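# Load two bottles from cart into fridge, close door

## Task

Move both bottles from the cart into the refrigerator so each stands upright there, then close the refrigerator door completely. At the end the cart has to rest on its wheels and the robot must be upright, neither toppled nor leaning. A glass bottle dropping any real distance counts as failure, as does banging the fridge door while opening or closing it. Nothing may count as finished if it only stays in place because the robot is holding it when the task ends.

## Robot and tools

Robot: TidyBot++, a single mobile base (0.54 m long, 0.50 m wide, 0.38 m tall) on four driven casters, carrying one seven-joint arm that ends in a two-finger parallel gripper. The shoulder sits 0.12 m ahead of the base centre and 0.68 m up. Two cameras: base_camera (fixed on the chassis, facing forward) and wrist_camera (fisheye, looking along the hand). The arm begins folded with the hand pointing down; folded, the hand reaches up to 0.08 m beyond the base front and the elbow up to 1.15 m high.

Frames: the base frame has its origin on the floor below the base centre, x ahead, y to the left, z upward. hand_pose is reported in it: the point between the finger pads, its z axis running out along the fingers, its y axis the closing direction. The odometry frame is where the base frame was at scene start. base_odometry heading is positive to the left, in -3.142 to 3.142; it counts wheel rotation, so slip shows up as motion, and drift of a few cm and degrees builds up. base_tilt is in degrees, positive when leaning forward or right.

Tools:
- execute_actions(actions, cameras): actions is a list with zero or one action. An action may hold base, joints, speeds. base holds exactly one key, each a relative move from where the base currently is: translate_m (metres, forward positive, -2 to 2), strafe_m (metres, left positive, -2 to 2) or rotate_rad (radians, counter-clockwise from above positive, -6.3 to 6.3). joints is one object for the single arm, keyed by name, each an absolute target: joint_1_rad through joint_7_rad in radians, and gripper_pos from 0 (open, about 85 mm gap) to 1 (closed). Ranges: joint_2_rad -2.249 to 2.249, joint_4_rad -2.579 to 2.579, joint_6_rad -2.099 to 2.099; joints 1, 3, 5, 7 are unlimited but go the shorter way, so turn them in steps under half a revolution. joint_1_rad positive turns the arm clockwise from above (opposite to rotate_rad). speeds caps top speed for that action: translate_m and strafe_m 0.05 to 0.5 m/s, rotate_rad 0.1 to 1.57 rad/s (defaults are the maxima). A base move needing over 8.667 s is refused; an action ends within 15 s. cameras is a list of base_camera, wrist_camera or all; [] gives no images. Unknown keys or out-of-range values get the call rejected with no motion. An empty actions list only reports state and images.
- wait(seconds): 0 to 10 s with no new command; returns the same report.
- zoom_image(camera, region): enlarges part of the latest full image; region is [x0, y0, x1, y1] in pixels, top-left origin, at most 504 by 504. Images are 644x364 (base_camera) and 644x476 (wrist_camera).
- read_manual(section): only returns licence texts (section "licences"); moves nothing.
- finished_scene(scene): closes the current scene by its number, irreversibly, and reports success; then the next task appears.

Arm geometry: upper arm 0.42 m, forearm 0.31 m, hand 0.31 m to the hand point. With joint_1_rad = 0, joint_3_rad = 3.14, joint_5_rad = 0 the arm stays in the base's x-z plane; tilts from vertical (forward positive) are upper arm = joint_2_rad, forearm = joint_2_rad - joint_4_rad, hand = that minus joint_6_rad. Reach forward is the sum of length times sine, height above the shoulder the sum of length times cosine. joint_7_rad at 1.57 with the hand down opens the fingers left-right. A downward-pointing hand reaches at most about 0.94 m high, near the base. Closed fingertips stick out about 20 mm past the hand point.

Result lines: base_status and joint_status tell how each commanded motion ended: done, off_target (stopped short and may still push), contact_stop, time_out, not_followed. "joint command not followed" with a cause line means a self-collision check held back all arm targets (the gripper still moves); those targets may be retried later. on_its_own reports uncommanded motion. For the gripper, done at 1 means nothing was grasped; off_target means an object stopped the fingers. A base that hits something can still report done while short. joint_positions, hand_pose (may be 1-2 cm off), motor_effort in percent with the action's peak in brackets, Motor temperatures per joint, and pictures listing image order also appear. ARM HIT flags a hard impact of the arm on itself or the base.

Practical cautions: friction leaves joints a little off; correct by sending last command plus (wanted minus read). A held load makes the arm sag; never command a joint to its current reading while carrying. Omitted joints or base may keep pushing old targets. Torque sensors over 104.5 N m (joints 1-4) or 51.3 N m (joints 5-7) freeze the arm for 10 s; warnings come at 56.7 and 29.4. Holding loads heats motors: MOTOR HOT from 60 °C, and at 75 °C an OVER-TEMPERATURE FAULT lets the arm sink, with limit_stop_at_motor_heat in joint_status (resend the target). Driving while the arm is snagged high can tip the robot; horizontal force on a raised hand can lift wheels, so back away or retract to recover. Handle the glass bottles gently and set them down, open and close the fridge door slowly, keep the cart upright, and release everything before ending. The robot holds its last command while you think, and shorter robot motion is better.

Each tool is called after ">>>" by a JSON object that holds its "op" and its "data".

## Session

>>> {"op": "execute_actions", "data": {"actions": []}}

Scene clock: 0.00 s.
Motor temperatures (°C, as the motors report them): [34 36 30 33 37 43 40]
base_odometry: x=+0.000 y=+0.000 heading=+0.000 (m, m, rad; odometry frame)
base_tilt: forward=-0.1 right=+0.3 (deg)
base_status: not commanded
joint_positions: joint_1_rad=-0.020 joint_2_rad=-0.346 joint_3_rad=+3.132 joint_4_rad=-2.552 joint_5_rad=-0.029 joint_6_rad=-0.871 joint_7_rad=+1.547 gripper_pos=+0.000
joint_status: not commanded
motor_effort: joint_1_rad=+1 joint_2_rad=-2 joint_3_rad=+0 joint_4_rad=+15 joint_5_rad=-1 joint_6_rad=+2 joint_7_rad=+0 (%)
hand_pose: x=+0.2491 y=+0.0119 z=+0.5805 quat_wxyz=(-0.011, +0.999, -0.006, +0.032) (m; base frame)
pictures: base_camera, wrist_camera
Images, in order (width x height): base_camera 644x364, wrist_camera 644x476.

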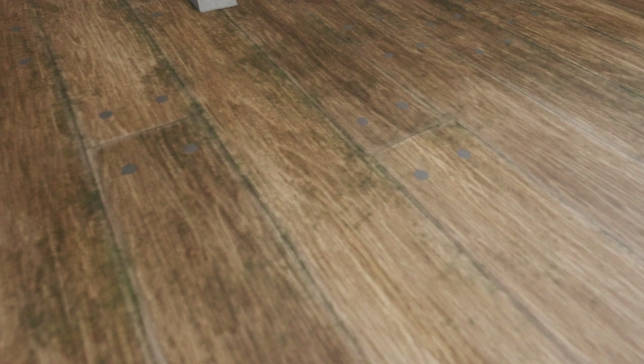

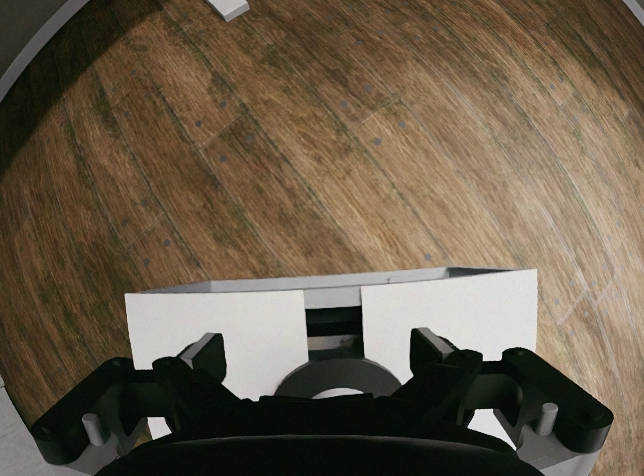

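>>> {"op": "execute_actions", "data": {"actions": [{"joints":{"joint_6_rad":0.4}}], "cameras": ["wrist_camera"]}}

>>> {"op": "execute_actions", "data": {"actions": [{"base":{"rotate_rad":2.1}}], "cameras": ["wrist_camera"]}}

>>> {"op": "execute_actions", "data": {"actions": [{"base":{"rotate_rad":2.1}}], "cameras": ["wrist_camera"]}}

Scene clock: 10.03 s.
Motor temperatures (°C, as the motors report them): [34 36 30 34 37 43 40]
base_odometry: x=+0.000 y=+0.000 heading=+0.000 (m, m, rad; odometry frame)
base_tilt: forward=-0.1 right=+0.4 (deg)
base_status: not commanded
joint_positions: joint_1_rad=-0.020 joint_2_rad=-0.346 joint_3_rad=+3.132 joint_4_rad=-2.551 joint_5_rad=-0.029 joint_6_rad=+0.389 joint_7_rad=+1.547 gripper_pos=+0.000
joint_status: all done
motor_effort: joint_1_rad=+0(1) joint_2_rad=-6(6) joint_3_rad=+1(1) joint_4_rad=+17(18) joint_5_rad=-1(1) joint_6_rad=+9(10) joint_7_rad=+0(0) (%)
hand_pose: x=+0.5312 y=+0.0105 z=+0.8157 quat_wxyz=(-0.019, +0.788, -0.011, +0.615) (m; base frame)
pictures: wrist_camera
Images, in order (width x height): wrist_camera 644x476.

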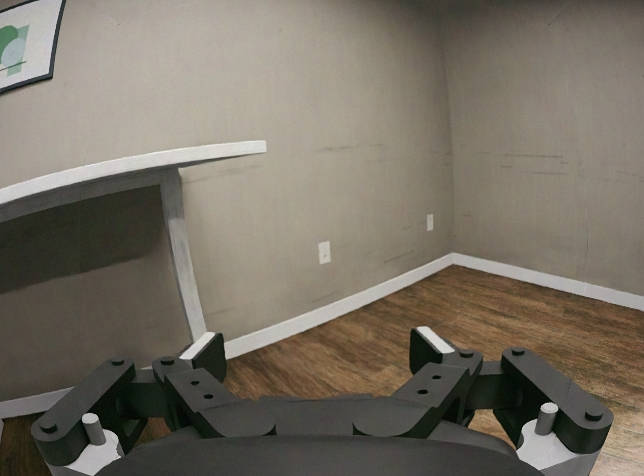

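Scene clock: 12.87 s.
Motor temperatures (°C, as the motors report them): [34 36 30 34 37 43 40]
base_odometry: x=+0.000 y=+0.000 heading=+2.100 (m, m, rad; odometry frame)
base_tilt: forward=-0.1 right=+0.4 (deg)
base_status: done
joint_positions: joint_1_rad=-0.020 joint_2_rad=-0.346 joint_3_rad=+3.132 joint_4_rad=-2.551 joint_5_rad=-0.029 joint_6_rad=+0.389 joint_7_rad=+1.547 gripper_pos=+0.000
joint_status: not commanded
motor_effort: joint_1_rad=+0(2) joint_2_rad=-6(8) joint_3_rad=+0(3) joint_4_rad=+17(17) joint_5_rad=-1(1) joint_6_rad=+9(9) joint_7_rad=+0(0) (%)
hand_pose: x=+0.5312 y=+0.0105 z=+0.8157 quat_wxyz=(-0.019, +0.788, -0.011, +0.615) (m; base frame)
pictures: wrist_camera
Images, in order (width x height): wrist_camera 644x476.

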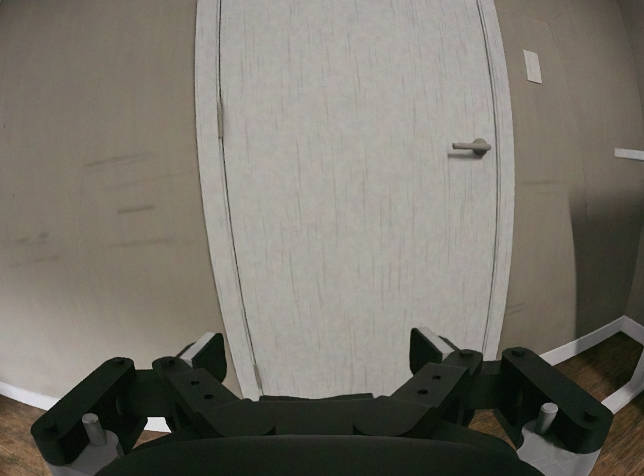

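Scene clock: 15.50 s.
Motor temperatures (°C, as the motors report them): [34 36 30 34 37 43 40]
base_odometry: x=+0.000 y=+0.000 heading=-2.084 (m, m, rad; odometry frame)
base_tilt: forward=-0.1 right=+0.4 (deg)
base_status: done
joint_positions: joint_1_rad=-0.020 joint_2_rad=-0.346 joint_3_rad=+3.132 joint_4_rad=-2.551 joint_5_rad=-0.029 joint_6_rad=+0.389 joint_7_rad=+1.547 gripper_pos=+0.000
joint_status: not commanded
motor_effort: joint_1_rad=+0(1) joint_2_rad=-5(7) joint_3_rad=+0(1) joint_4_rad=+17(17) joint_5_rad=-1(1) joint_6_rad=+9(9) joint_7_rad=+0(0) (%)
hand_pose: x=+0.5312 y=+0.0105 z=+0.8157 quat_wxyz=(-0.019, +0.788, -0.011, +0.615) (m; base frame)
pictures: wrist_camera
Images, in order (width x height): wrist_camera 644x476.

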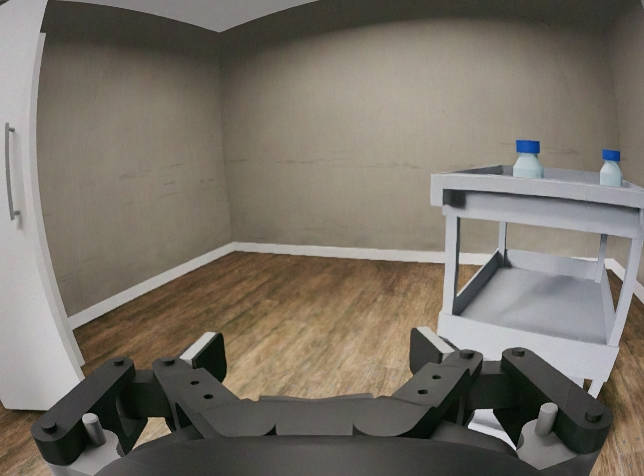

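>>> {"op": "execute_actions", "data": {"actions": [{"base":{"rotate_rad":0.95}}]}}

>>> {"op": "execute_actions", "data": {"actions": [{"base":{"rotate_rad":-1.7}}]}}

Scene clock: 20.63 s.
Motor temperatures (°C, as the motors report them): [34 36 30 34 37 43 40]
base_odometry: x=+0.000 y=+0.000 heading=-1.135 (m, m, rad; odometry frame)
base_tilt: forward=-0.1 right=+0.4 (deg)
base_status: done
joint_positions: joint_1_rad=-0.020 joint_2_rad=-0.346 joint_3_rad=+3.132 joint_4_rad=-2.551 joint_5_rad=-0.029 joint_6_rad=+0.389 joint_7_rad=+1.547 gripper_pos=+0.000
joint_status: not commanded
motor_effort: joint_1_rad=+1(0) joint_2_rad=-6(7) joint_3_rad=+1(2) joint_4_rad=+17(17) joint_5_rad=-1(1) joint_6_rad=+9(9) joint_7_rad=+0(0) (%)
hand_pose: x=+0.5312 y=+0.0105 z=+0.8157 quat_wxyz=(-0.019, +0.788, -0.011, +0.615) (m; base frame)
pictures: base_camera, wrist_camera
Images, in order (width x height): base_camera 644x364, wrist_camera 644x476.

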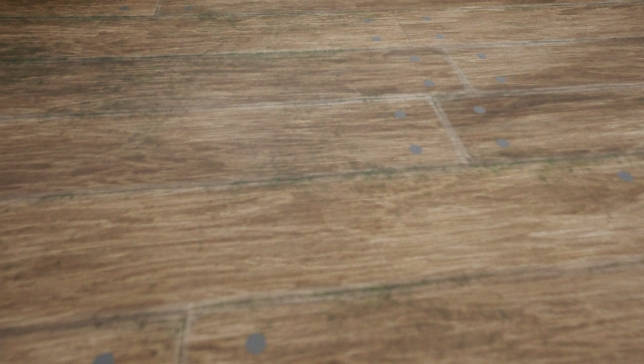

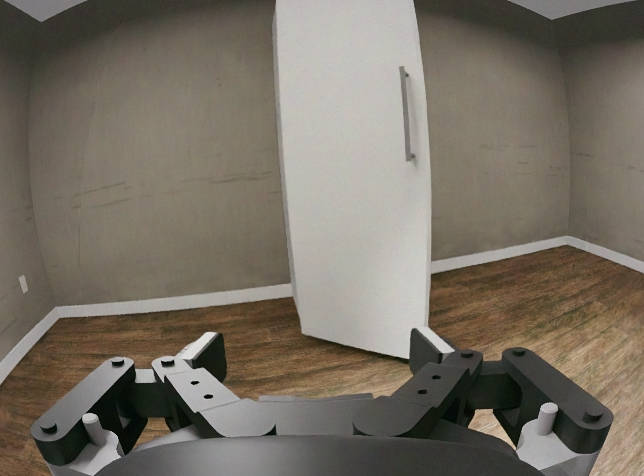

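Scene clock: 23.10 s.
Motor temperatures (°C, as the motors report them): [34 36 30 34 37 43 40]
base_odometry: x=+0.000 y=+0.000 heading=-2.834 (m, m, rad; odometry frame)
base_tilt: forward=-0.1 right=+0.4 (deg)
base_status: done
joint_positions: joint_1_rad=-0.020 joint_2_rad=-0.346 joint_3_rad=+3.132 joint_4_rad=-2.551 joint_5_rad=-0.029 joint_6_rad=+0.389 joint_7_rad=+1.547 gripper_pos=+0.000
joint_status: not commanded
motor_effort: joint_1_rad=+1(1) joint_2_rad=-6(6) joint_3_rad=+0(2) joint_4_rad=+17(17) joint_5_rad=-1(0) joint_6_rad=+9(9) joint_7_rad=+0(0) (%)
hand_pose: x=+0.5312 y=+0.0105 z=+0.8157 quat_wxyz=(-0.019, +0.788, -0.011, +0.615) (m; base frame)
pictures: base_camera, wrist_camera
Images, in order (width x height): base_camera 644x364, wrist_camera 644x476.

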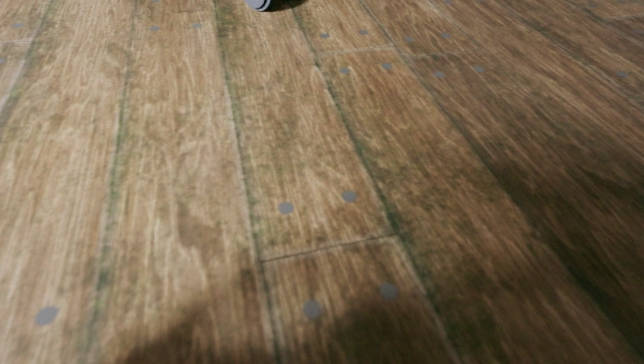

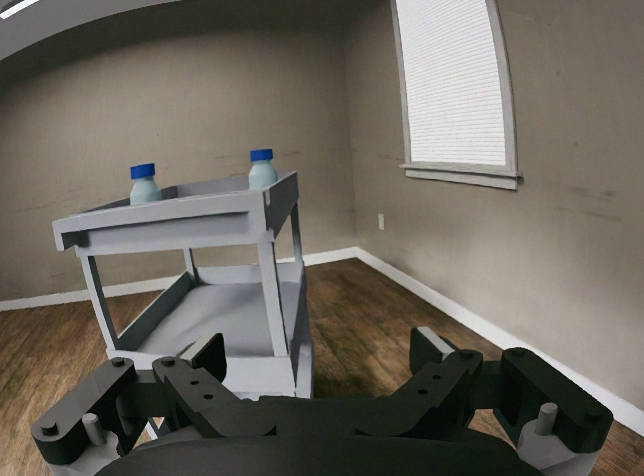

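>>> {"op": "execute_actions", "data": {"actions": [{"base":{"rotate_rad":1.66},"joints":{"joint_6_rad":0.6}}], "cameras": []}}

>>> {"op": "execute_actions", "data": {"actions": [{"base":{"strafe_m":0.9}}]}}

Scene clock: 37.60 s.
Motor temperatures (°C, as the motors report them): [34 36 30 34 37 43 40]
base_odometry: x=+0.000 y=+0.000 heading=-1.175 (m, m, rad; odometry frame)
base_tilt: forward=-0.1 right=+0.4 (deg)
base_status: done
joint_positions: joint_1_rad=-0.020 joint_2_rad=-0.346 joint_3_rad=+3.132 joint_4_rad=-2.548 joint_5_rad=-0.029 joint_6_rad=+0.585 joint_7_rad=+1.547 gripper_pos=+0.000
joint_status: all done
motor_effort: joint_1_rad=+0(2) joint_2_rad=-7(8) joint_3_rad=+0(2) joint_4_rad=+17(19) joint_5_rad=-1(0) joint_6_rad=+9(9) joint_7_rad=+0(0) (%)
hand_pose: x=+0.5409 y=+0.0094 z=+0.8779 quat_wxyz=(-0.020, +0.723, -0.011, +0.690) (m; base frame)
pictures: none
No camera images: the call's "cameras" was empty. Leave "cameras" out to get every camera's image.

Scene clock: 43.37 s.
Motor temperatures (°C, as the motors report them): [34 36 30 34 37 43 40]
base_odometry: x=+0.816 y=+0.343 heading=-1.188 (m, m, rad; odometry frame)
base_tilt: forward=-0.1 right=+0.4 (deg)
base_status: strafe_m time_out (by the wheels' count: +0.885 of +0.900)
joint_positions: joint_1_rad=-0.022 joint_2_rad=-0.347 joint_3_rad=+3.130 joint_4_rad=-2.552 joint_5_rad=-0.031 joint_6_rad=+0.590 joint_7_rad=+1.547 gripper_pos=+0.000
joint_status: not commanded
motor_effort: joint_1_rad=+0(7) joint_2_rad=-6(23) joint_3_rad=+0(15) joint_4_rad=+17(27) joint_5_rad=-1(4) joint_6_rad=+9(13) joint_7_rad=+0(0) (%)
hand_pose: x=+0.5397 y=+0.0104 z=+0.8773 quat_wxyz=(-0.021, +0.723, -0.011, +0.691) (m; base frame)
pictures: base_camera, wrist_camera
Images, in order (width x height): base_camera 644x364, wrist_camera 644x476.

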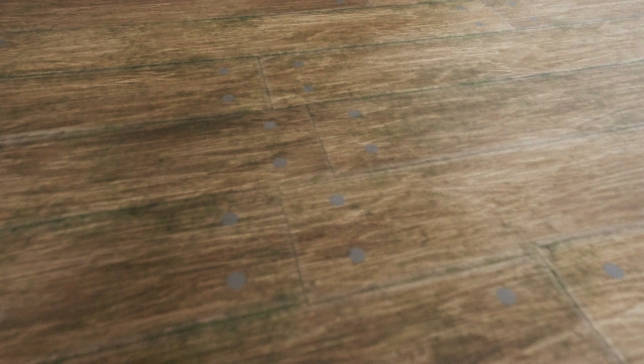

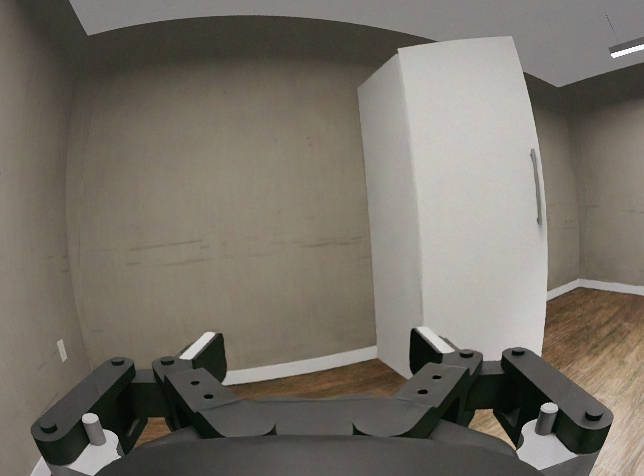

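>>> {"op": "execute_actions", "data": {"actions": [{"base":{"strafe_m":-1.7}}]}}

Scene clock: 52.10 s.
Motor temperatures (°C, as the motors report them): [34 36 30 34 37 43 40]
base_odometry: x=-0.760 y=-0.295 heading=-1.188 (m, m, rad; odometry frame)
base_tilt: forward=-0.1 right=+0.5 (deg)
base_status: done
joint_positions: joint_1_rad=-0.021 joint_2_rad=-0.347 joint_3_rad=+3.132 joint_4_rad=-2.552 joint_5_rad=-0.031 joint_6_rad=+0.590 joint_7_rad=+1.547 gripper_pos=+0.000
joint_status: not commanded
motor_effort: joint_1_rad=+0(3) joint_2_rad=-6(9) joint_3_rad=+0(6) joint_4_rad=+17(19) joint_5_rad=-1(3) joint_6_rad=+9(11) joint_7_rad=+0(0) (%)
hand_pose: x=+0.5398 y=+0.0095 z=+0.8772 quat_wxyz=(-0.020, +0.723, -0.012, +0.691) (m; base frame)
pictures: base_camera, wrist_camera
Images, in order (width x height): base_camera 644x364, wrist_camera 644x476.

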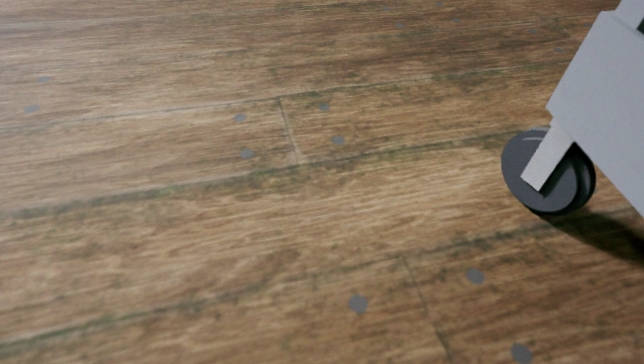

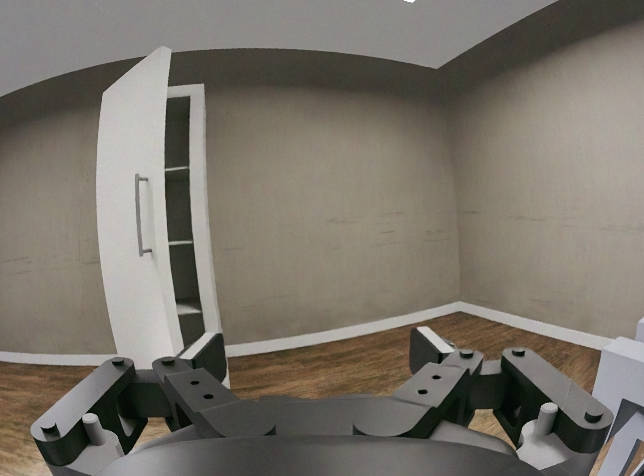

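>>> {"op": "execute_actions", "data": {"actions": [{"base":{"rotate_rad":-0.18}}], "cameras": []}}

>>> {"op": "execute_actions", "data": {"actions": [{"base":{"strafe_m":0.2}}], "cameras": []}}

>>> {"op": "execute_actions", "data": {"actions": [{"base":{"translate_m":0.6}}]}}

Scene clock: 63.40 s.
Motor temperatures (°C, as the motors report them): [34 36 30 34 37 43 40]
base_odometry: x=-0.760 y=-0.295 heading=-1.368 (m, m, rad; odometry frame)
base_tilt: forward=-0.1 right=+0.4 (deg)
base_status: done
joint_positions: joint_1_rad=-0.021 joint_2_rad=-0.347 joint_3_rad=+3.132 joint_4_rad=-2.552 joint_5_rad=-0.031 joint_6_rad=+0.590 joint_7_rad=+1.547 gripper_pos=+0.000
joint_status: not commanded
motor_effort: joint_1_rad=+1(1) joint_2_rad=-6(7) joint_3_rad=+0(2) joint_4_rad=+17(17) joint_5_rad=-1(0) joint_6_rad=+9(9) joint_7_rad=+0(0) (%)
hand_pose: x=+0.5398 y=+0.0094 z=+0.8772 quat_wxyz=(-0.020, +0.723, -0.012, +0.691) (m; base frame)
pictures: none
No camera images: the call's "cameras" was empty. Leave "cameras" out to get every camera's image.

Scene clock: 65.03 s.
Motor temperatures (°C, as the motors report them): [34 36 30 34 37 43 40]
base_odometry: x=-0.564 y=-0.255 heading=-1.369 (m, m, rad; odometry frame)
base_tilt: forward=-0.1 right=+0.4 (deg)
base_status: done
joint_positions: joint_1_rad=-0.021 joint_2_rad=-0.347 joint_3_rad=+3.132 joint_4_rad=-2.552 joint_5_rad=-0.031 joint_6_rad=+0.590 joint_7_rad=+1.547 gripper_pos=+0.000
joint_status: not commanded
motor_effort: joint_1_rad=+1(0) joint_2_rad=-5(6) joint_3_rad=+0(2) joint_4_rad=+17(17) joint_5_rad=-1(1) joint_6_rad=+9(10) joint_7_rad=+0(0) (%)
hand_pose: x=+0.5398 y=+0.0094 z=+0.8772 quat_wxyz=(-0.020, +0.723, -0.012, +0.691) (m; base frame)
pictures: none
No camera images: the call's "cameras" was empty. Leave "cameras" out to get every camera's image.

Scene clock: 67.60 s.
Motor temperatures (°C, as the motors report them): [34 36 30 34 37 43 40]
base_odometry: x=-0.443 y=-0.843 heading=-1.368 (m, m, rad; odometry frame)
base_tilt: forward=+0.0 right=+0.4 (deg)
base_status: done
joint_positions: joint_1_rad=-0.021 joint_2_rad=-0.347 joint_3_rad=+3.132 joint_4_rad=-2.552 joint_5_rad=-0.031 joint_6_rad=+0.590 joint_7_rad=+1.547 gripper_pos=+0.000
joint_status: not commanded
motor_effort: joint_1_rad=+0(0) joint_2_rad=-6(9) joint_3_rad=+0(0) joint_4_rad=+18(18) joint_5_rad=-1(1) joint_6_rad=+9(10) joint_7_rad=+0(0) (%)
hand_pose: x=+0.5398 y=+0.0094 z=+0.8772 quat_wxyz=(-0.020, +0.723, -0.012, +0.691) (m; base frame)
pictures: base_camera, wrist_camera
Images, in order (width x height): base_camera 644x364, wrist_camera 644x476.

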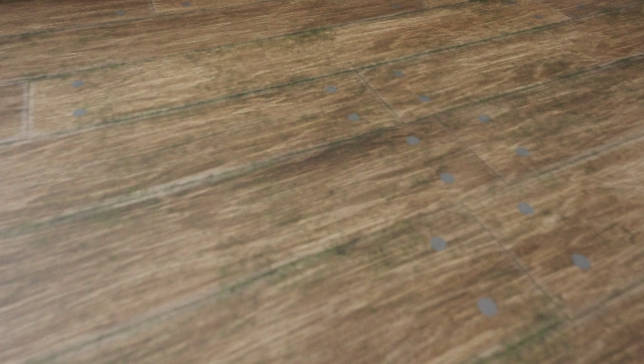

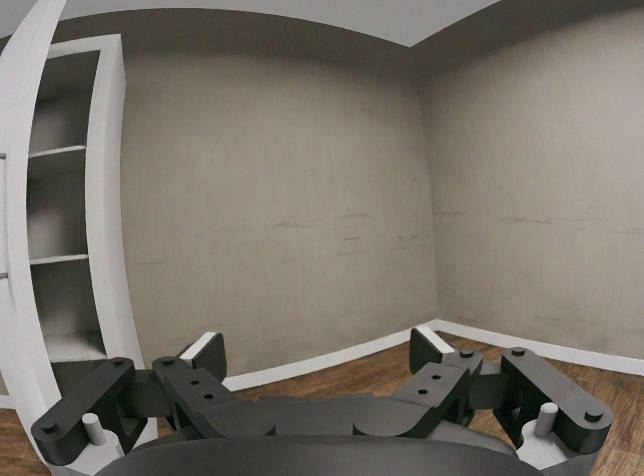

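>>> {"op": "execute_actions", "data": {"actions": [{"base":{"rotate_rad":0.4}}]}}

Scene clock: 75.80 s.
Motor temperatures (°C, as the motors report them): [34 36 30 34 37 43 40]
base_odometry: x=-0.443 y=-0.843 heading=-0.969 (m, m, rad; odometry frame)
base_tilt: forward=-0.1 right=+0.4 (deg)
base_status: done
joint_positions: joint_1_rad=-0.021 joint_2_rad=-0.347 joint_3_rad=+3.132 joint_4_rad=-2.552 joint_5_rad=-0.031 joint_6_rad=+0.590 joint_7_rad=+1.547 gripper_pos=+0.000
joint_status: not commanded
motor_effort: joint_1_rad=+0(1) joint_2_rad=-7(6) joint_3_rad=+0(2) joint_4_rad=+17(17) joint_5_rad=-1(1) joint_6_rad=+9(10) joint_7_rad=+0(0) (%)
hand_pose: x=+0.5398 y=+0.0094 z=+0.8772 quat_wxyz=(-0.020, +0.723, -0.012, +0.691) (m; base frame)
pictures: base_camera, wrist_camera
Images, in order (width x height): base_camera 644x364, wrist_camera 644x476.

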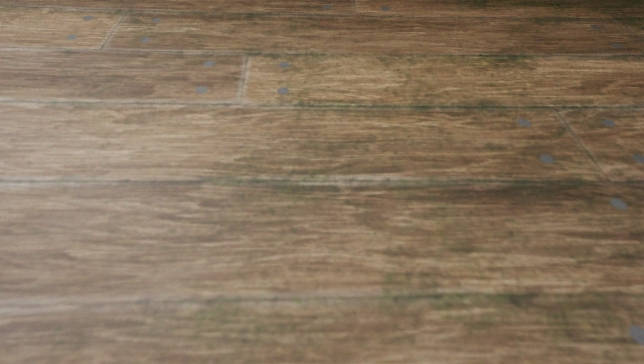

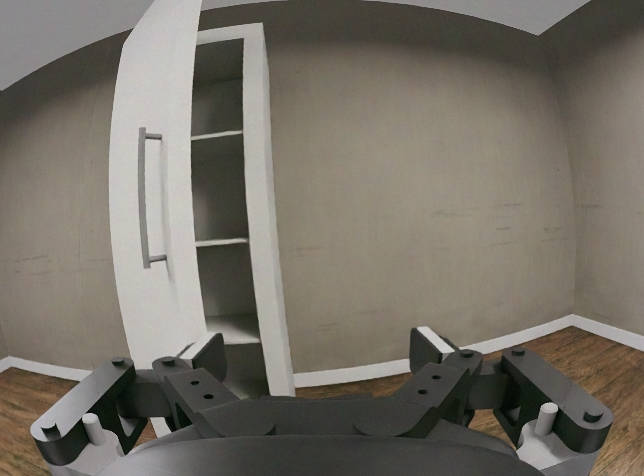

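>>> {"op": "execute_actions", "data": {"actions": [{"base":{"strafe_m":0.27},"joints":{"gripper_pos":1}}], "cameras": []}}

>>> {"op": "execute_actions", "data": {"actions": [{"base":{"translate_m":0.55}}]}}

Scene clock: 88.00 s.
Motor temperatures (°C, as the motors report them): [34 36 30 34 37 43 40]
base_odometry: x=-0.221 y=-0.689 heading=-0.968 (m, m, rad; odometry frame)
base_tilt: forward=-0.2 right=+0.3 (deg)
base_status: done
joint_positions: joint_1_rad=-0.021 joint_2_rad=-0.347 joint_3_rad=+3.132 joint_4_rad=-2.552 joint_5_rad=-0.031 joint_6_rad=+0.590 joint_7_rad=+1.547 gripper_pos=+0.999
joint_status: all done
motor_effort: joint_1_rad=+1(1) joint_2_rad=-6(7) joint_3_rad=+0(2) joint_4_rad=+18(17) joint_5_rad=-1(0) joint_6_rad=+9(10) joint_7_rad=+0(0) (%)
hand_pose: x=+0.5398 y=+0.0094 z=+0.8772 quat_wxyz=(-0.020, +0.723, -0.012, +0.691) (m; base frame)
pictures: none
No camera images: the call's "cameras" was empty. Leave "cameras" out to get every camera's image.

Scene clock: 90.47 s.
Motor temperatures (°C, as the motors report them): [34 36 30 34 37 43 40]
base_odometry: x=+0.091 y=-1.142 heading=-0.967 (m, m, rad; odometry frame)
base_tilt: forward=-0.1 right=+0.4 (deg)
base_status: done
joint_positions: joint_1_rad=-0.021 joint_2_rad=-0.346 joint_3_rad=+3.132 joint_4_rad=-2.552 joint_5_rad=-0.031 joint_6_rad=+0.590 joint_7_rad=+1.547 gripper_pos=+0.999
joint_status: not commanded
motor_effort: joint_1_rad=+0(0) joint_2_rad=-6(8) joint_3_rad=+1(1) joint_4_rad=+17(18) joint_5_rad=-1(1) joint_6_rad=+9(10) joint_7_rad=+0(0) (%)
hand_pose: x=+0.5401 y=+0.0094 z=+0.8766 quat_wxyz=(-0.020, +0.723, -0.012, +0.690) (m; base frame)
pictures: base_camera, wrist_camera
Images, in order (width x height): base_camera 644x364, wrist_camera 644x476.

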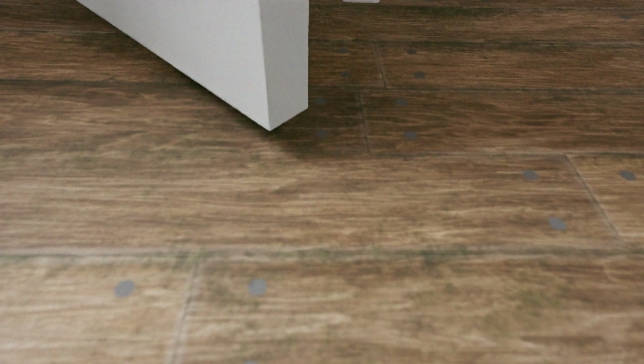

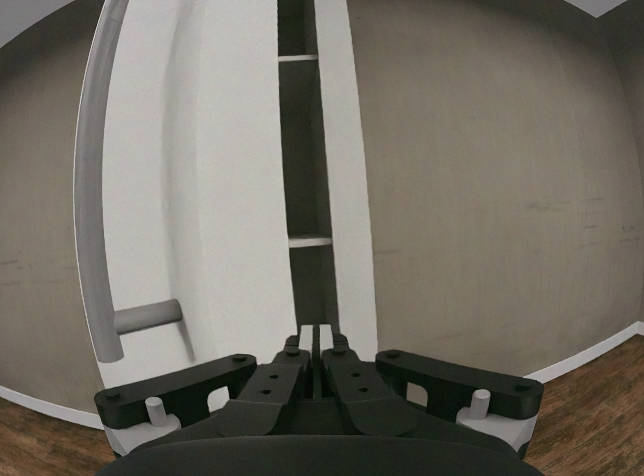

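>>> {"op": "execute_actions", "data": {"actions": [{"base":{"strafe_m":-0.07},"joints":{"joint_7_rad":0.0}}], "cameras": []}}

>>> {"op": "execute_actions", "data": {"actions": [{"base":{"translate_m":0.3},"speeds":{"translate_m":0.15}}]}}

>>> {"op": "execute_actions", "data": {"actions": [{"base":{"strafe_m":0.25},"speeds":{"strafe_m":0.06}}]}}

Scene clock: 101.23 s.
Motor temperatures (°C, as the motors report them): [34 36 30 34 37 43 40]
base_odometry: x=+0.034 y=-1.182 heading=-0.967 (m, m, rad; odometry frame)
base_tilt: forward=-0.1 right=+0.4 (deg)
base_status: done
joint_positions: joint_1_rad=-0.021 joint_2_rad=-0.346 joint_3_rad=+3.132 joint_4_rad=-2.552 joint_5_rad=-0.031 joint_6_rad=+0.590 joint_7_rad=+0.001 gripper_pos=+0.999
joint_status: all done
motor_effort: joint_1_rad=+1(1) joint_2_rad=-7(7) joint_3_rad=+0(2) joint_4_rad=+18(18) joint_5_rad=-1(0) joint_6_rad=+9(9) joint_7_rad=+0(0) (%)
hand_pose: x=+0.5401 y=+0.0094 z=+0.8766 quat_wxyz=(-0.496, +0.509, -0.513, +0.480) (m; base frame)
pictures: none
No camera images: the call's "cameras" was empty. Leave "cameras" out to get every camera's image.

Scene clock: 103.90 s.
Motor temperatures (°C, as the motors report them): [34 36 30 34 37 43 40]
base_odometry: x=+0.204 y=-1.429 heading=-0.967 (m, m, rad; odometry frame)
base_tilt: forward=+0.0 right=+0.4 (deg)
base_status: done
joint_positions: joint_1_rad=-0.021 joint_2_rad=-0.346 joint_3_rad=+3.132 joint_4_rad=-2.553 joint_5_rad=-0.031 joint_6_rad=+0.590 joint_7_rad=+0.001 gripper_pos=+0.999
joint_status: not commanded
motor_effort: joint_1_rad=+1(1) joint_2_rad=-6(9) joint_3_rad=+0(0) joint_4_rad=+18(18) joint_5_rad=-1(1) joint_6_rad=+10(10) joint_7_rad=+0(0) (%)
hand_pose: x=+0.5399 y=+0.0094 z=+0.8768 quat_wxyz=(-0.497, +0.509, -0.513, +0.480) (m; base frame)
pictures: base_camera, wrist_camera
Images, in order (width x height): base_camera 644x364, wrist_camera 644x476.

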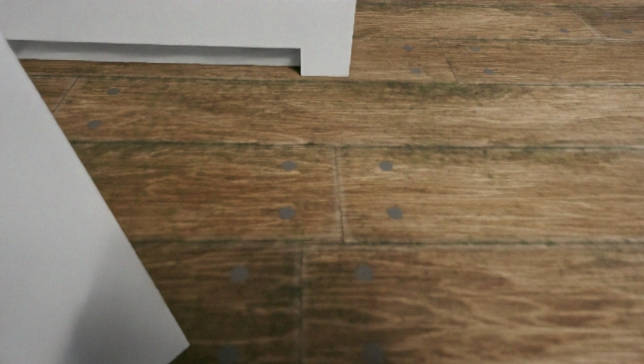

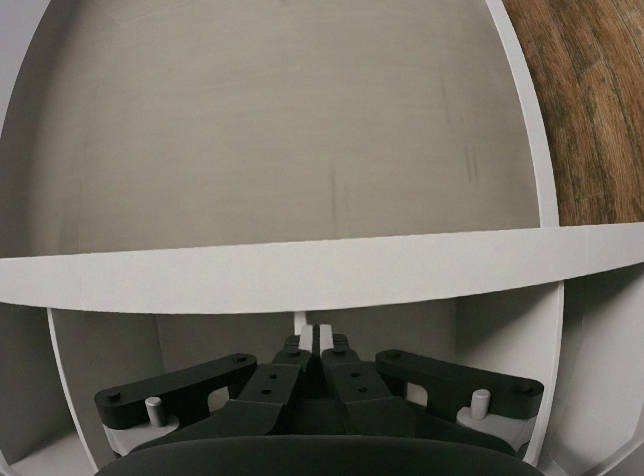

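Scene clock: 111.77 s.
Motor temperatures (°C, as the motors report them): [34 36 30 34 37 43 40]
base_odometry: x=+0.408 y=-1.289 heading=-0.968 (m, m, rad; odometry frame)
base_tilt: forward=-0.2 right=+0.4 (deg)
base_status: strafe_m time_out (by the wheels' count: +0.248 of +0.250)
joint_positions: joint_1_rad=+0.073 joint_2_rad=-0.371 joint_3_rad=+3.263 joint_4_rad=-2.560 joint_5_rad=-0.049 joint_6_rad=+0.590 joint_7_rad=+0.001 gripper_pos=+0.999
joint_status: not commanded
motor_effort: joint_1_rad=-15(24) joint_2_rad=+0(9) joint_3_rad=-23(32) joint_4_rad=+18(22) joint_5_rad=+2(9) joint_6_rad=+9(10) joint_7_rad=+0(0) (%)
hand_pose: x=+0.5254 y=-0.0928 z=+0.8822 quat_wxyz=(-0.459, +0.428, -0.577, +0.523) (m; base frame)
pictures: base_camera, wrist_camera
Images, in order (width x height): base_camera 644x364, wrist_camera 644x476.

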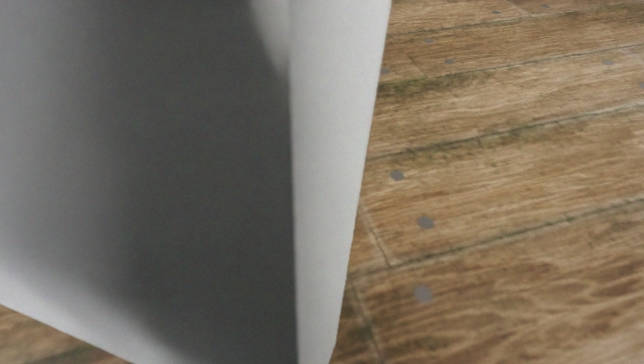

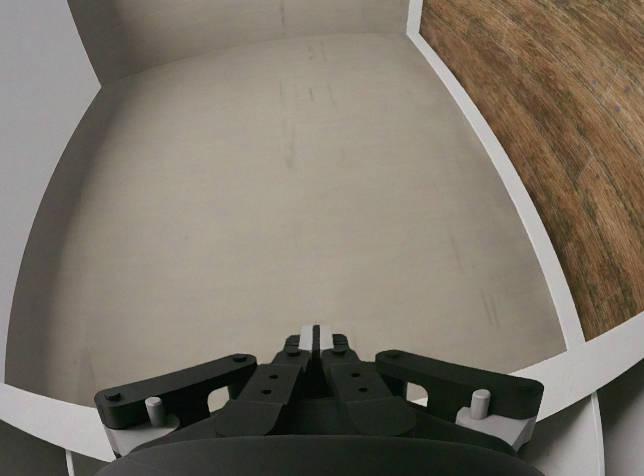

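>>> {"op": "execute_actions", "data": {"actions": [{"base":{"translate_m":-0.2},"joints":{"joint_1_rad":-0.2,"joint_3_rad":3.13},"speeds":{"translate_m":0.05}}]}}

Scene clock: 119.77 s.
Motor temperatures (°C, as the motors report them): [34 36 30 34 37 43 40]
base_odometry: x=+0.294 y=-1.124 heading=-0.968 (m, m, rad; odometry frame)
base_tilt: forward=-0.1 right=+0.4 (deg)
base_status: done
joint_positions: joint_1_rad=-0.180 joint_2_rad=-0.361 joint_3_rad=+3.147 joint_4_rad=-2.554 joint_5_rad=-0.049 joint_6_rad=+0.590 joint_7_rad=+0.001 gripper_pos=+0.999
joint_status: all done
motor_effort: joint_1_rad=+0(22) joint_2_rad=-6(7) joint_3_rad=+0(28) joint_4_rad=+17(22) joint_5_rad=-1(9) joint_6_rad=+9(10) joint_7_rad=+0(0) (%)
hand_pose: x=+0.5319 y=+0.0654 z=+0.8818 quat_wxyz=(-0.536, +0.535, -0.480, +0.443) (m; base frame)
pictures: base_camera, wrist_camera
Images, in order (width x height): base_camera 644x364, wrist_camera 644x476.

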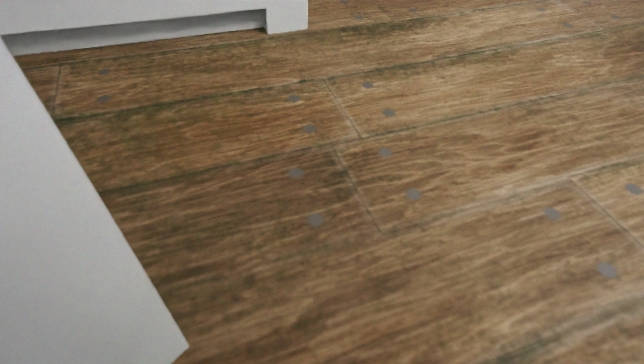

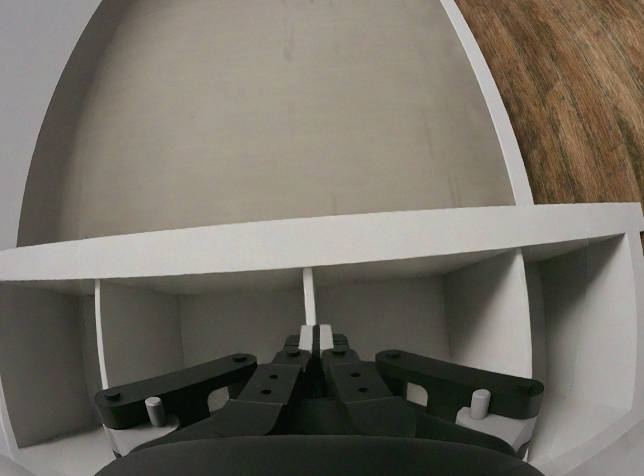

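>>> {"op": "execute_actions", "data": {"actions": [{"base":{"rotate_rad":0.25},"speeds":{"rotate_rad":0.1}}]}}

>>> {"op": "execute_actions", "data": {"actions": [{"base":{"translate_m":0.15},"speeds":{"translate_m":0.05}}]}}

Scene clock: 125.90 s.
Motor temperatures (°C, as the motors report them): [34 36 30 34 37 43 40]
base_odometry: x=+0.294 y=-1.124 heading=-0.720 (m, m, rad; odometry frame)
base_tilt: forward=-0.2 right=+0.5 (deg)
base_status: done
joint_positions: joint_1_rad=-0.164 joint_2_rad=-0.385 joint_3_rad=+3.193 joint_4_rad=-2.569 joint_5_rad=-0.049 joint_6_rad=+0.590 joint_7_rad=+0.001 gripper_pos=+0.999
joint_status: not commanded
motor_effort: joint_1_rad=-10(11) joint_2_rad=+4(6) joint_3_rad=-14(15) joint_4_rad=+22(23) joint_5_rad=+4(4) joint_6_rad=+8(10) joint_7_rad=+0(0) (%)
hand_pose: x=+0.5283 y=+0.0370 z=+0.8830 quat_wxyz=(-0.529, +0.514, -0.498, +0.456) (m; base frame)
pictures: base_camera, wrist_camera
Images, in order (width x height): base_camera 644x364, wrist_camera 644x476.

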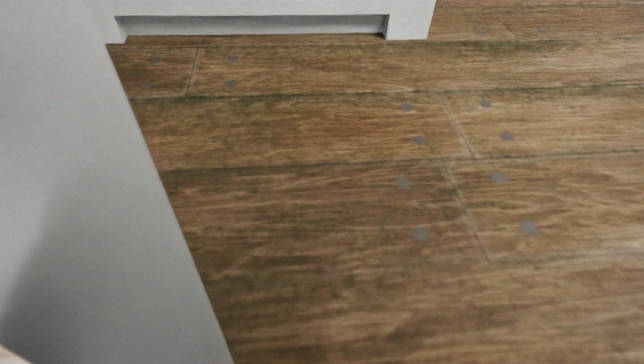

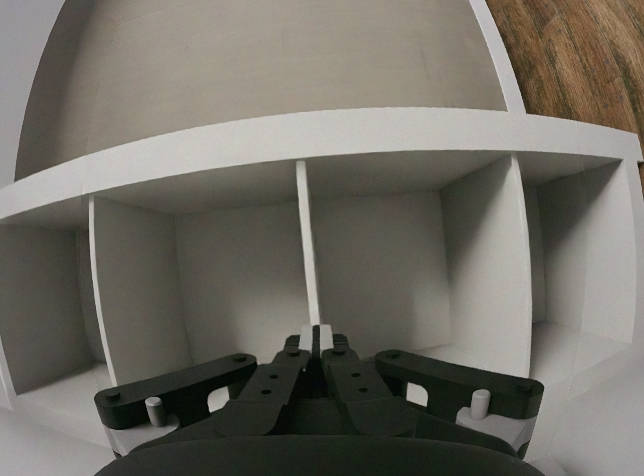

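Scene clock: 140.90 s.
Motor temperatures (°C, as the motors report them): [34 36 30 34 37 43 40]
base_odometry: x=+0.403 y=-1.223 heading=-0.730 (m, m, rad; odometry frame)
base_tilt: forward=-0.1 right=+0.5 (deg)
base_status: translate_m time_out (by the wheels' count: +0.148 of +0.150)
joint_positions: joint_1_rad=-0.119 joint_2_rad=-0.393 joint_3_rad=+3.244 joint_4_rad=-2.576 joint_5_rad=-0.049 joint_6_rad=+0.590 joint_7_rad=+0.001 gripper_pos=+0.999
joint_status: not commanded
motor_effort: joint_1_rad=-18(21) joint_2_rad=+3(8) joint_3_rad=-25(28) joint_4_rad=+21(26) joint_5_rad=+7(8) joint_6_rad=+8(9) joint_7_rad=+0(0) (%)
hand_pose: x=+0.5279 y=-0.0052 z=+0.8824 quat_wxyz=(-0.512, +0.485, -0.526, +0.475) (m; base frame)
pictures: base_camera, wrist_camera
Images, in order (width x height): base_camera 644x364, wrist_camera 644x476.

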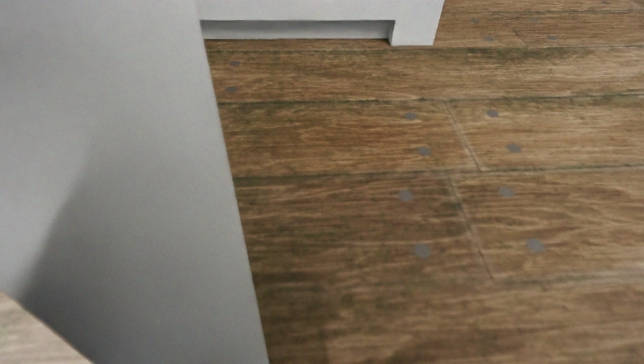

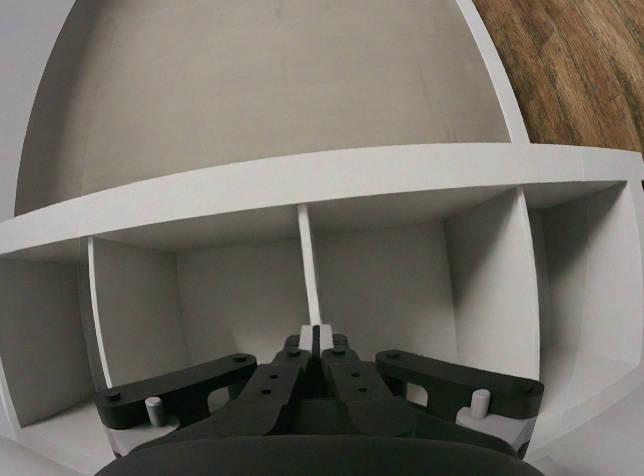

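>>> {"op": "execute_actions", "data": {"actions": [{"base":{"translate_m":-0.2},"joints":{"joint_1_rad":-0.5,"joint_3_rad":3.13},"speeds":{"translate_m":0.05}}]}}

Scene clock: 148.67 s.
Motor temperatures (°C, as the motors report them): [34 36 30 34 37 43 40]
base_odometry: x=+0.254 y=-1.090 heading=-0.729 (m, m, rad; odometry frame)
base_tilt: forward=-0.1 right=+0.3 (deg)
base_status: done
joint_positions: joint_1_rad=-0.483 joint_2_rad=-0.354 joint_3_rad=+3.142 joint_4_rad=-2.553 joint_5_rad=-0.049 joint_6_rad=+0.590 joint_7_rad=+0.001 gripper_pos=+0.999
joint_status: all done
motor_effort: joint_1_rad=+0(18) joint_2_rad=-6(7) joint_3_rad=+0(24) joint_4_rad=+18(21) joint_5_rad=-1(7) joint_6_rad=+9(10) joint_7_rad=+0(0) (%)
hand_pose: x=+0.4938 y=+0.1884 z=+0.8798 quat_wxyz=(-0.595, +0.604, -0.393, +0.356) (m; base frame)
pictures: base_camera, wrist_camera
Images, in order (width x height): base_camera 644x364, wrist_camera 644x476.

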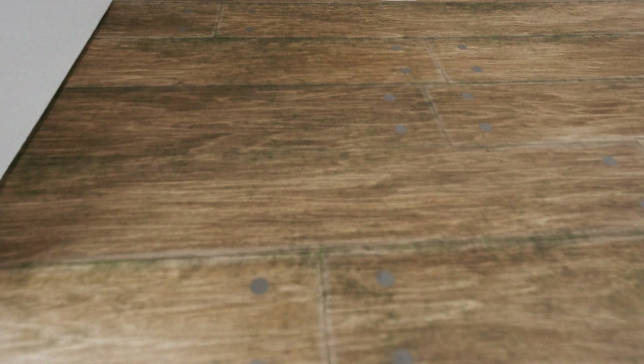

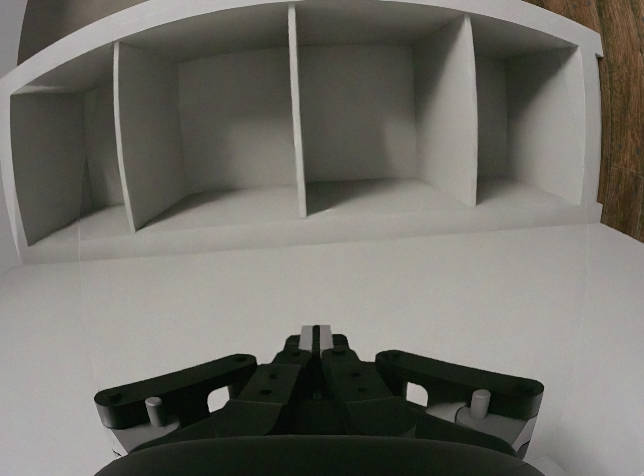

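>>> {"op": "execute_actions", "data": {"actions": [{"base":{"translate_m":-0.9},"joints":{"joint_1_rad":0,"joint_7_rad":1.57,"gripper_pos":0}}], "cameras": []}}

>>> {"op": "execute_actions", "data": {"actions": [{"base":{"rotate_rad":-1.57}}]}}

Scene clock: 159.17 s.
Motor temperatures (°C, as the motors report them): [34 36 30 34 37 43 40]
base_odometry: x=-0.419 y=-0.492 heading=-0.727 (m, m, rad; odometry frame)
base_tilt: forward=-0.1 right=+0.4 (deg)
base_status: done
joint_positions: joint_1_rad=-0.020 joint_2_rad=-0.352 joint_3_rad=+3.142 joint_4_rad=-2.553 joint_5_rad=-0.049 joint_6_rad=+0.590 joint_7_rad=+1.554 gripper_pos=+0.000
joint_status: all done
motor_effort: joint_1_rad=+1(0) joint_2_rad=-6(9) joint_3_rad=+0(1) joint_4_rad=+17(18) joint_5_rad=-1(0) joint_6_rad=+9(10) joint_7_rad=+0(1) (%)
hand_pose: x=+0.5389 y=+0.0014 z=+0.8790 quat_wxyz=(-0.017, +0.721, -0.023, +0.692) (m; base frame)
pictures: none
No camera images: the call's "cameras" was empty. Leave "cameras" out to get every camera's image.

Scene clock: 161.50 s.
Motor temperatures (°C, as the motors report them): [34 36 30 34 37 43 40]
base_odometry: x=-0.419 y=-0.492 heading=-2.297 (m, m, rad; odometry frame)
base_tilt: forward=-0.1 right=+0.4 (deg)
base_status: done
joint_positions: joint_1_rad=-0.016 joint_2_rad=-0.352 joint_3_rad=+3.141 joint_4_rad=-2.553 joint_5_rad=-0.049 joint_6_rad=+0.590 joint_7_rad=+1.554 gripper_pos=+0.000
joint_status: not commanded
motor_effort: joint_1_rad=+1(2) joint_2_rad=-5(7) joint_3_rad=+0(2) joint_4_rad=+17(17) joint_5_rad=-1(0) joint_6_rad=+9(9) joint_7_rad=+1(0) (%)
hand_pose: x=+0.5389 y=-0.0001 z=+0.8790 quat_wxyz=(-0.016, +0.721, -0.024, +0.692) (m; base frame)
pictures: base_camera, wrist_camera
Images, in order (width x height): base_camera 644x364, wrist_camera 644x476.

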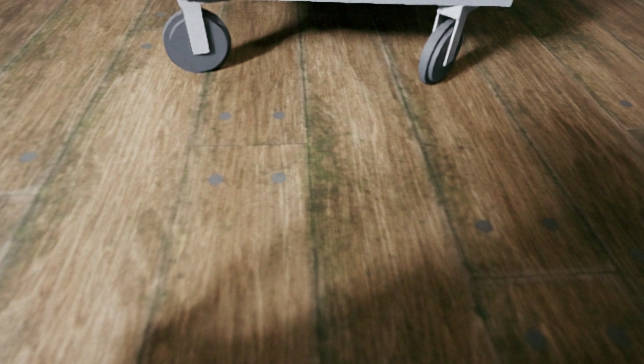

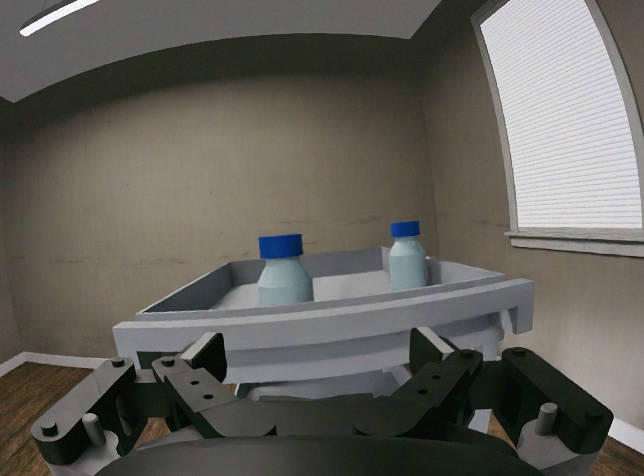

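>>> {"op": "execute_actions", "data": {"actions": [{"base":{"strafe_m":0.075},"joints":{"joint_2_rad":-0.2,"joint_4_rad":-2.42,"joint_6_rad":0.65}}]}}

>>> {"op": "execute_actions", "data": {"actions": [{"base":{"translate_m":0.15},"speeds":{"translate_m":0.1}}]}}

Scene clock: 173.83 s.
Motor temperatures (°C, as the motors report them): [34 36 30 34 37 43 40]
base_odometry: x=-0.363 y=-0.542 heading=-2.298 (m, m, rad; odometry frame)
base_tilt: forward=-0.1 right=+0.3 (deg)
base_status: done
joint_positions: joint_1_rad=-0.016 joint_2_rad=-0.208 joint_3_rad=+3.139 joint_4_rad=-2.425 joint_5_rad=-0.049 joint_6_rad=+0.618 joint_7_rad=+1.554 gripper_pos=+0.000
joint_status: all done
motor_effort: joint_1_rad=+0(0) joint_2_rad=-10(12) joint_3_rad=+0(2) joint_4_rad=+17(19) joint_5_rad=-1(0) joint_6_rad=+9(10) joint_7_rad=+0(0) (%)
hand_pose: x=+0.5942 y=+0.0012 z=+0.8953 quat_wxyz=(-0.016, +0.717, -0.023, +0.697) (m; base frame)
pictures: base_camera, wrist_camera
Images, in order (width x height): base_camera 644x364, wrist_camera 644x476.

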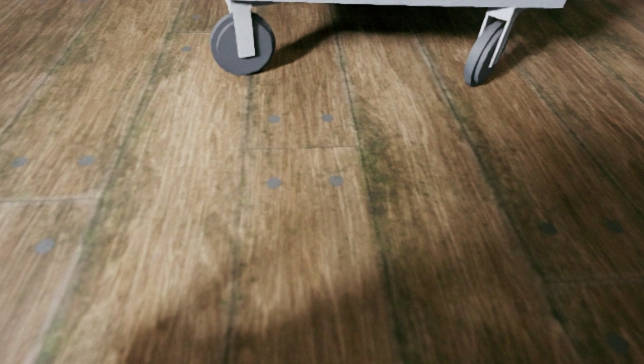

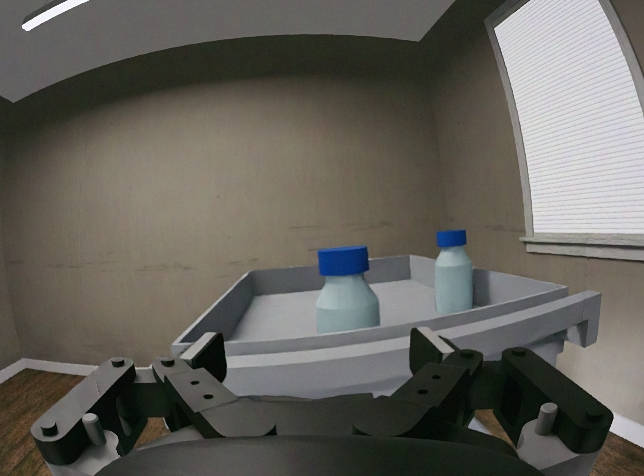

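Scene clock: 175.90 s.
Motor temperatures (°C, as the motors report them): [34 36 30 34 37 43 40]
base_odometry: x=-0.462 y=-0.654 heading=-2.298 (m, m, rad; odometry frame)
base_tilt: forward=-0.1 right=+0.4 (deg)
base_status: done
joint_positions: joint_1_rad=-0.016 joint_2_rad=-0.205 joint_3_rad=+3.139 joint_4_rad=-2.425 joint_5_rad=-0.049 joint_6_rad=+0.619 joint_7_rad=+1.554 gripper_pos=+0.000
joint_status: not commanded
motor_effort: joint_1_rad=+0(1) joint_2_rad=-10(14) joint_3_rad=+0(1) joint_4_rad=+17(18) joint_5_rad=-1(0) joint_6_rad=+9(10) joint_7_rad=+0(0) (%)
hand_pose: x=+0.5949 y=+0.0012 z=+0.8945 quat_wxyz=(-0.015, +0.717, -0.023, +0.696) (m; base frame)
pictures: base_camera, wrist_camera
Images, in order (width x height): base_camera 644x364, wrist_camera 644x476.

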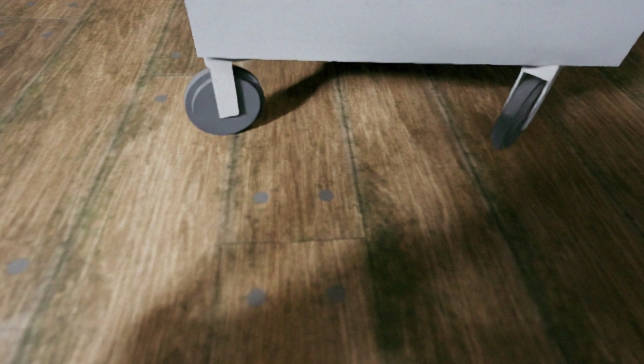

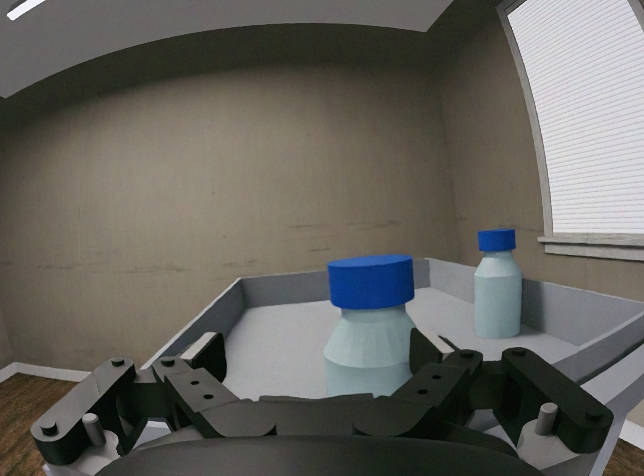

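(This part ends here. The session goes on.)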